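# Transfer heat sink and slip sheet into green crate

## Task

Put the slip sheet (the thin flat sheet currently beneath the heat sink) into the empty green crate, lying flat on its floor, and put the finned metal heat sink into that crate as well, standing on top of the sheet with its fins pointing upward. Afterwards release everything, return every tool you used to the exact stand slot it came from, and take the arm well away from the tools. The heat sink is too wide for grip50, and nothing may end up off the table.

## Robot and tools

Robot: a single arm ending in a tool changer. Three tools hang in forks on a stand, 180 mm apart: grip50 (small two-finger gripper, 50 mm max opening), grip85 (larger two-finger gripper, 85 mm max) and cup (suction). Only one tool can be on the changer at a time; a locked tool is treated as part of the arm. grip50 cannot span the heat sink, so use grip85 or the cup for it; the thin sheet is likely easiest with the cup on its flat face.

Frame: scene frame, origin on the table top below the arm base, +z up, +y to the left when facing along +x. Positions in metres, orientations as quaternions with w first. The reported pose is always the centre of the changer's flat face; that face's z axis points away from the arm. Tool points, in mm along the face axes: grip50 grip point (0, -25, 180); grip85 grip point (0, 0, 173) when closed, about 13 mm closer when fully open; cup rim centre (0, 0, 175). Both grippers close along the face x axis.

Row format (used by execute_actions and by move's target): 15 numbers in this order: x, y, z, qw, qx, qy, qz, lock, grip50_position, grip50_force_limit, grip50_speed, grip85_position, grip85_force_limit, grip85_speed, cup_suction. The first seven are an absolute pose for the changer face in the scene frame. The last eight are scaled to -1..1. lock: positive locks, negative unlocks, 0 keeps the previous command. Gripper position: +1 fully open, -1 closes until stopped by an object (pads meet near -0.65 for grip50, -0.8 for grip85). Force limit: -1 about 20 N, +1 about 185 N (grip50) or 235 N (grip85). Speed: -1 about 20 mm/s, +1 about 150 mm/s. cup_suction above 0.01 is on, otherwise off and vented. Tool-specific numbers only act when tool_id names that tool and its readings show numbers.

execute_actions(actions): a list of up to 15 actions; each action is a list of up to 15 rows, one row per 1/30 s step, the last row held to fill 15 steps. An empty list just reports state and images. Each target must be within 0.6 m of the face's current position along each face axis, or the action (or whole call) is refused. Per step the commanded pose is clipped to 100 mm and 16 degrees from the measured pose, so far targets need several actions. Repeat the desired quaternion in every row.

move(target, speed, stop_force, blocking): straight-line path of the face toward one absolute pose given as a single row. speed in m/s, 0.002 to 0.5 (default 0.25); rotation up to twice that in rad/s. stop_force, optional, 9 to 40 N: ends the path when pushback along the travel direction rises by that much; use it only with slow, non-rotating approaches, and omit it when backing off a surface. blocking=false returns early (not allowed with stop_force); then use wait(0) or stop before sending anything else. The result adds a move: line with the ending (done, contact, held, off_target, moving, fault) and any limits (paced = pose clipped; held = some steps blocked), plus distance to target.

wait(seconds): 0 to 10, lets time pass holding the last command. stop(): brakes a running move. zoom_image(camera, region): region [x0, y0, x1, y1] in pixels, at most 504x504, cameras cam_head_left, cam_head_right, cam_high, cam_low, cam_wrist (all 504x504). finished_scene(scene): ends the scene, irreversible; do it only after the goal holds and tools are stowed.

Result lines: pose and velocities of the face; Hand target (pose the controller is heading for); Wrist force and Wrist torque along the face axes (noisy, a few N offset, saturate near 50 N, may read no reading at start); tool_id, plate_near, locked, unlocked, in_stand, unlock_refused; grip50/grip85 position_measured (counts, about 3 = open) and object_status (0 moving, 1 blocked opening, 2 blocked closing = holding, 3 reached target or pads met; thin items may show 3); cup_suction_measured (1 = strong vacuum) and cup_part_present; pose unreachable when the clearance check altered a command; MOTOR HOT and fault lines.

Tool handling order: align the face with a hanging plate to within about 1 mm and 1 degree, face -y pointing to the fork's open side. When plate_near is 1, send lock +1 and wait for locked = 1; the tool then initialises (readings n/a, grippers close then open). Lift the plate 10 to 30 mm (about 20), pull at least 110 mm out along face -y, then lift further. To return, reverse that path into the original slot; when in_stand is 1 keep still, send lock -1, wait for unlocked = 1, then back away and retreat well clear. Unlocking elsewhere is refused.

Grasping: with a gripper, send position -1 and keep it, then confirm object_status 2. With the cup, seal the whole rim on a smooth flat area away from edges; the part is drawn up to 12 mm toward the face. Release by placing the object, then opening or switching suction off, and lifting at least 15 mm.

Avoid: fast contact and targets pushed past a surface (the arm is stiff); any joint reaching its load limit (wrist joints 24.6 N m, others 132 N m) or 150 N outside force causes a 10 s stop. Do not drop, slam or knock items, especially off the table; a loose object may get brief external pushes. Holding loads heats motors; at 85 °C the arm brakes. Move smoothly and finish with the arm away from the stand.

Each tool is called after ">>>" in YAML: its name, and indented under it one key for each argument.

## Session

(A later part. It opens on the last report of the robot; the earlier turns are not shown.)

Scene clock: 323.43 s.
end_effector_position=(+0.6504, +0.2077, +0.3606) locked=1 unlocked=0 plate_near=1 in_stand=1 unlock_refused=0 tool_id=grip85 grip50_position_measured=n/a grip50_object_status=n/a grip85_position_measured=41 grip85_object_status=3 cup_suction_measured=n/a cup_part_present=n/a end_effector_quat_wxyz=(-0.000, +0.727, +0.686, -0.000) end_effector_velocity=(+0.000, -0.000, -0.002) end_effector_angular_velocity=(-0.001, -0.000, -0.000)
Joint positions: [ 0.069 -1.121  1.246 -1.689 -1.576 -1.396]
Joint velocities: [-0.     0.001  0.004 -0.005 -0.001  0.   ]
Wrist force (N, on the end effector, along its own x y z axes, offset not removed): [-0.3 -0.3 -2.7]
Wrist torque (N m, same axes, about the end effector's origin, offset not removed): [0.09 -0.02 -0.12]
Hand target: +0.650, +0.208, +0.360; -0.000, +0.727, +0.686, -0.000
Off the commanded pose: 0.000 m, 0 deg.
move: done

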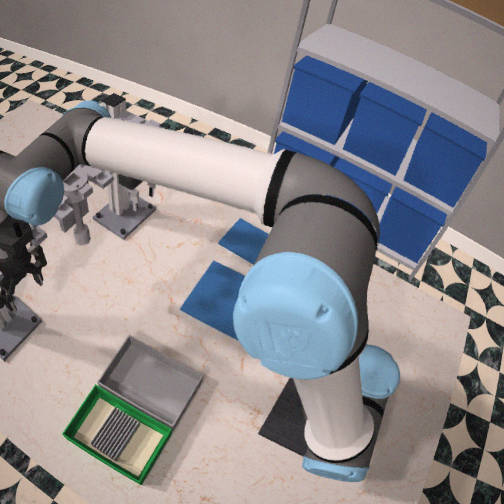

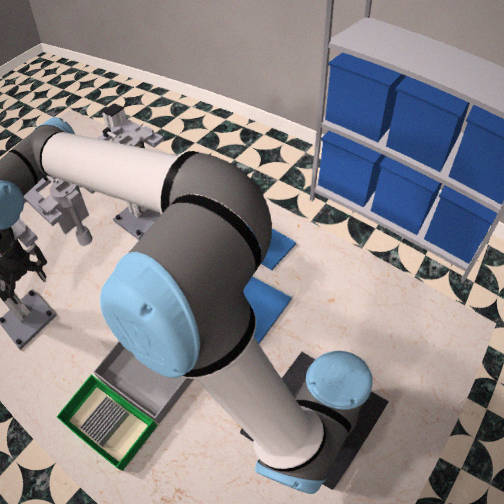

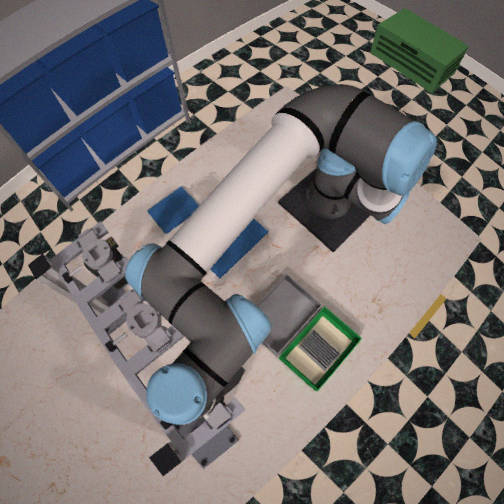

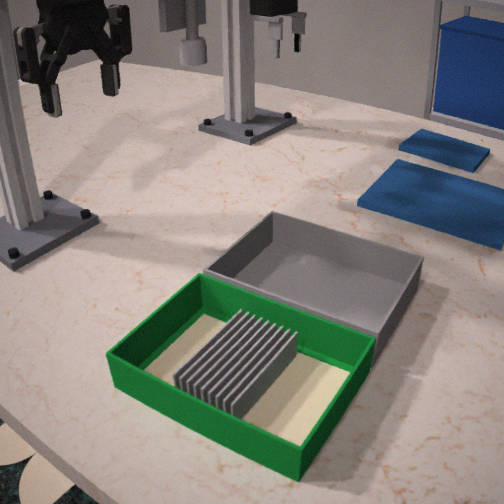

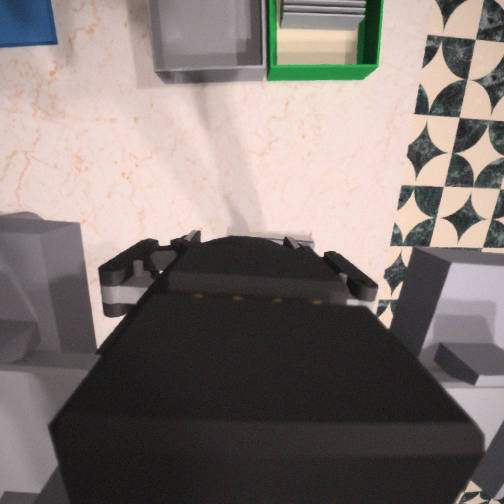

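>>> execute_actions:
  actions:
    - [[0.6504,0.2077,0.3604,0,0.7273,0.6863,0,-1,1,0,0,0.7,-0.5,-0.5,-1]]
    - [[0.6504,0.2077,0.3604,0,0.7273,0.6863,0,-1,1,0,0,0.7,-0.5,-0.5,-1]]
    - [[0.6504,0.2077,0.3604,0,0.7273,0.6863,0,-1,1,0,0,0.7,-0.5,-0.5,-1]]

>>> move:
  target: [0.6504,0.2077,0.385,0,0.7273,0.6863,0,0,1,0,0,0.7,-0.5,-0.5,-1]
  speed: 0.04

>>> move:
  target: [0.40,0.20,0.42,0,0.7273,0.6863,0,0,1,0,0,0.7,-0.5,-0.5,-1]
  speed: 0.25

Scene clock: 337.53 s.
end_effector_position=(+0.6504, +0.2077, +0.3604) locked=0 unlocked=1 plate_near=1 in_stand=1 unlock_refused=0 tool_id=none grip50_position_measured=n/a grip50_object_status=n/a grip85_position_measured=n/a grip85_object_status=n/a cup_suction_measured=n/a cup_part_present=n/a end_effector_quat_wxyz=(+0.000, +0.727, +0.686, +0.000) end_effector_velocity=(+0.000, +0.000, +0.000) end_effector_angular_velocity=(+0.000, -0.000, +0.000)
Joint positions: [ 0.069 -1.121  1.246 -1.689 -1.576 -1.396]
Joint velocities: [ 0. -0.  0. -0.  0. -0.]
Wrist force (N, on the end effector, along its own x y z axes, offset not removed): [0.4 0.2 -2.4]
Wrist torque (N m, same axes, about the end effector's origin, offset not removed): [0.03 -0.02 -0.20]
Hand target: +0.650, +0.208, +0.360; +0.000, +0.727, +0.686, +0.000
Off the commanded pose: 0.000 m, 0 deg.

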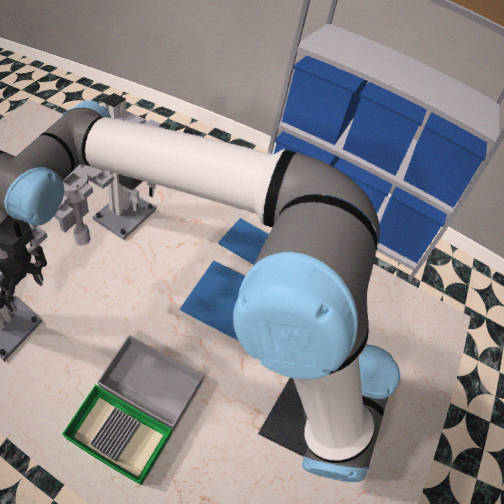

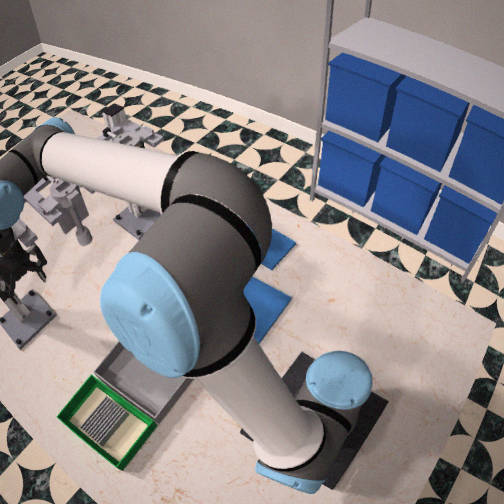

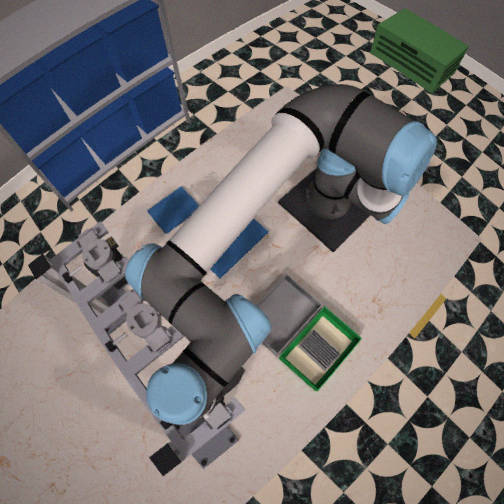

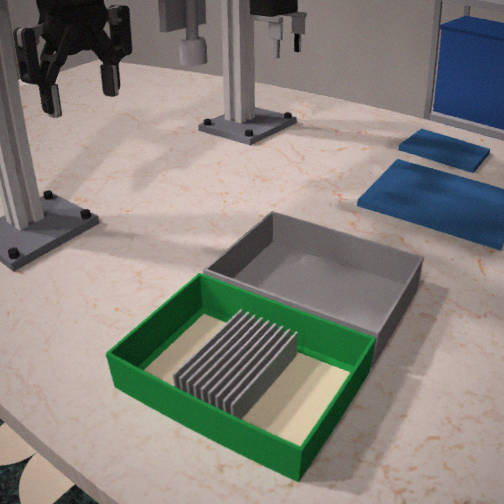

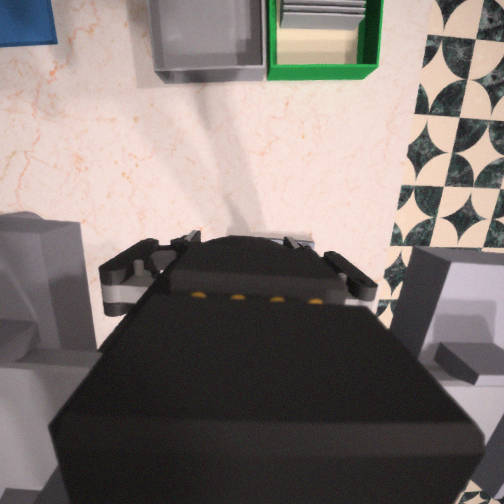

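Scene clock: 338.50 s.
end_effector_position=(+0.6505, +0.2077, +0.3848) locked=0 unlocked=1 plate_near=0 in_stand=0 unlock_refused=0 tool_id=none grip50_position_measured=n/a grip50_object_status=n/a grip85_position_measured=n/a grip85_object_status=n/a cup_suction_measured=n/a cup_part_present=n/a end_effector_quat_wxyz=(+0.000, +0.727, +0.686, +0.000) end_effector_velocity=(-0.000, +0.000, +0.002) end_effector_angular_velocity=(+0.001, +0.000, +0.000)
Joint positions: [ 0.069 -1.126  1.192 -1.629 -1.576 -1.396]
Joint velocities: [ 0.    -0.    -0.005  0.005  0.001  0.   ]
Wrist force (N, on the end effector, along its own x y z axes, offset not removed): [0.2 1.8 -2.5]
Wrist torque (N m, same axes, about the end effector's origin, offset not removed): [0.13 0.05 -0.26]
Hand target: +0.650, +0.208, +0.385; +0.000, +0.727, +0.686, +0.000
Off the commanded pose: 0.000 m, 0 deg.
move: done

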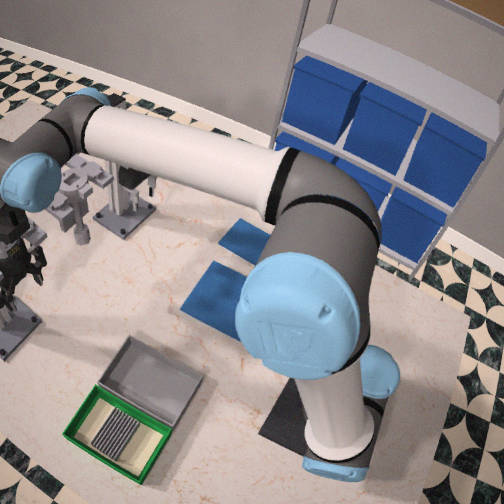

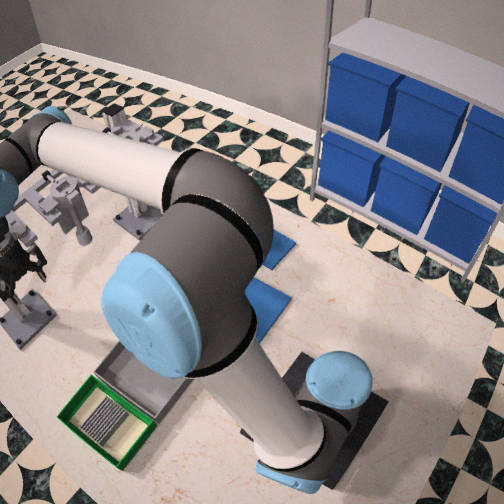

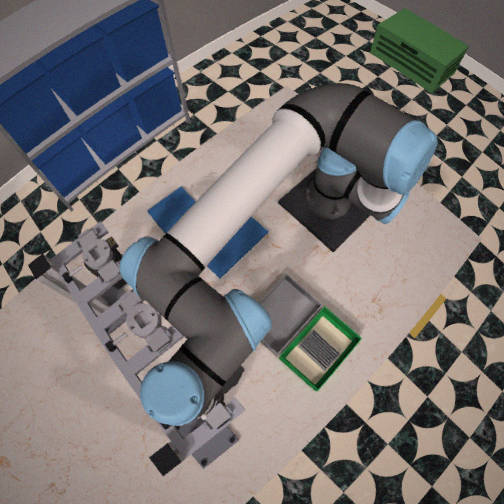

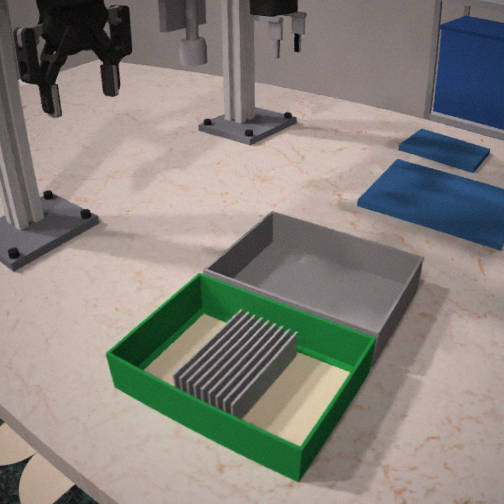

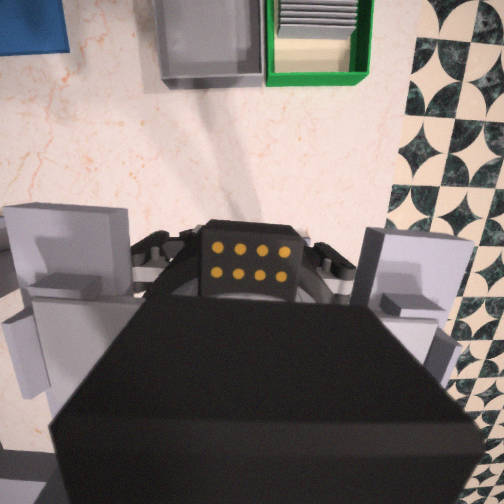

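Scene clock: 340.13 s.
end_effector_position=(+0.4002, +0.2001, +0.4201) locked=0 unlocked=1 plate_near=0 in_stand=0 unlock_refused=0 tool_id=none grip50_position_measured=n/a grip50_object_status=n/a grip85_position_measured=n/a grip85_object_status=n/a cup_suction_measured=n/a cup_part_present=n/a end_effector_quat_wxyz=(+0.000, +0.727, +0.686, -0.000) end_effector_velocity=(-0.002, -0.000, +0.001) end_effector_angular_velocity=(-0.001, -0.001, +0.001)
Joint positions: [ 0.12  -1.71   1.776 -1.63  -1.576 -1.345]
Joint velocities: [ 0.    -0.005  0.003  0.002 -0.001 -0.   ]
Wrist force (N, on the end effector, along its own x y z axes, offset not removed): [0.1 -0.6 -3.3]
Wrist torque (N m, same axes, about the end effector's origin, offset not removed): [0.07 0.09 -0.16]
Hand target: +0.400, +0.200, +0.420; +0.000, +0.727, +0.686, -0.000
Off the commanded pose: 0.000 m, 0 deg.
move: done

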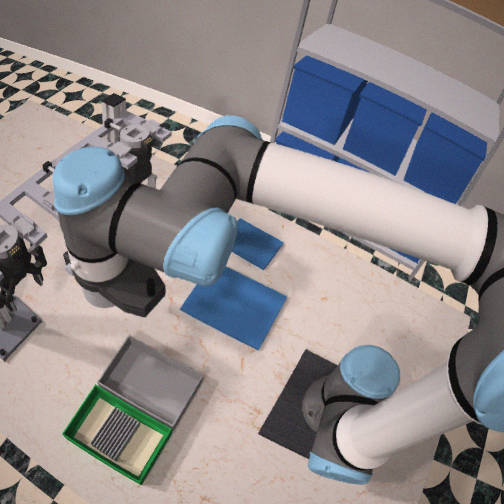

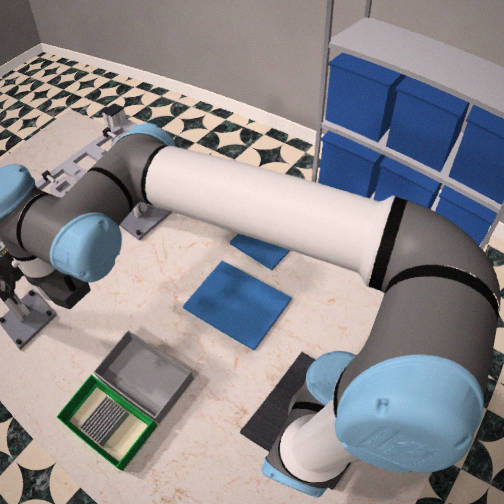

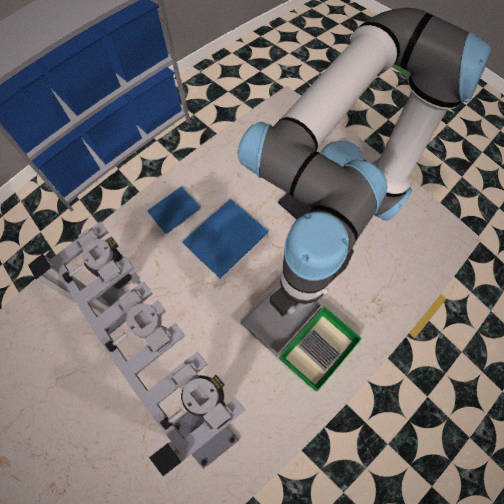

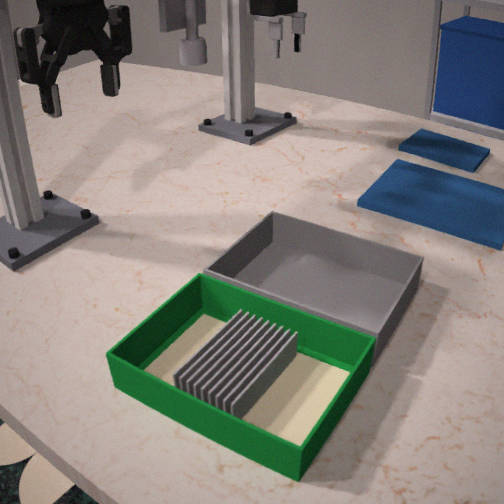

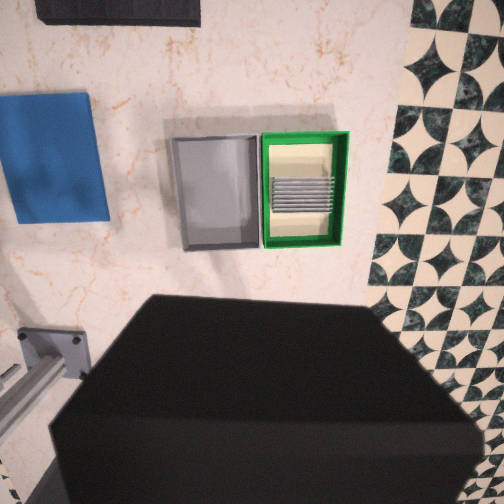

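>>> finished_scene:
  scene: 2

The scene is finished: the task was done.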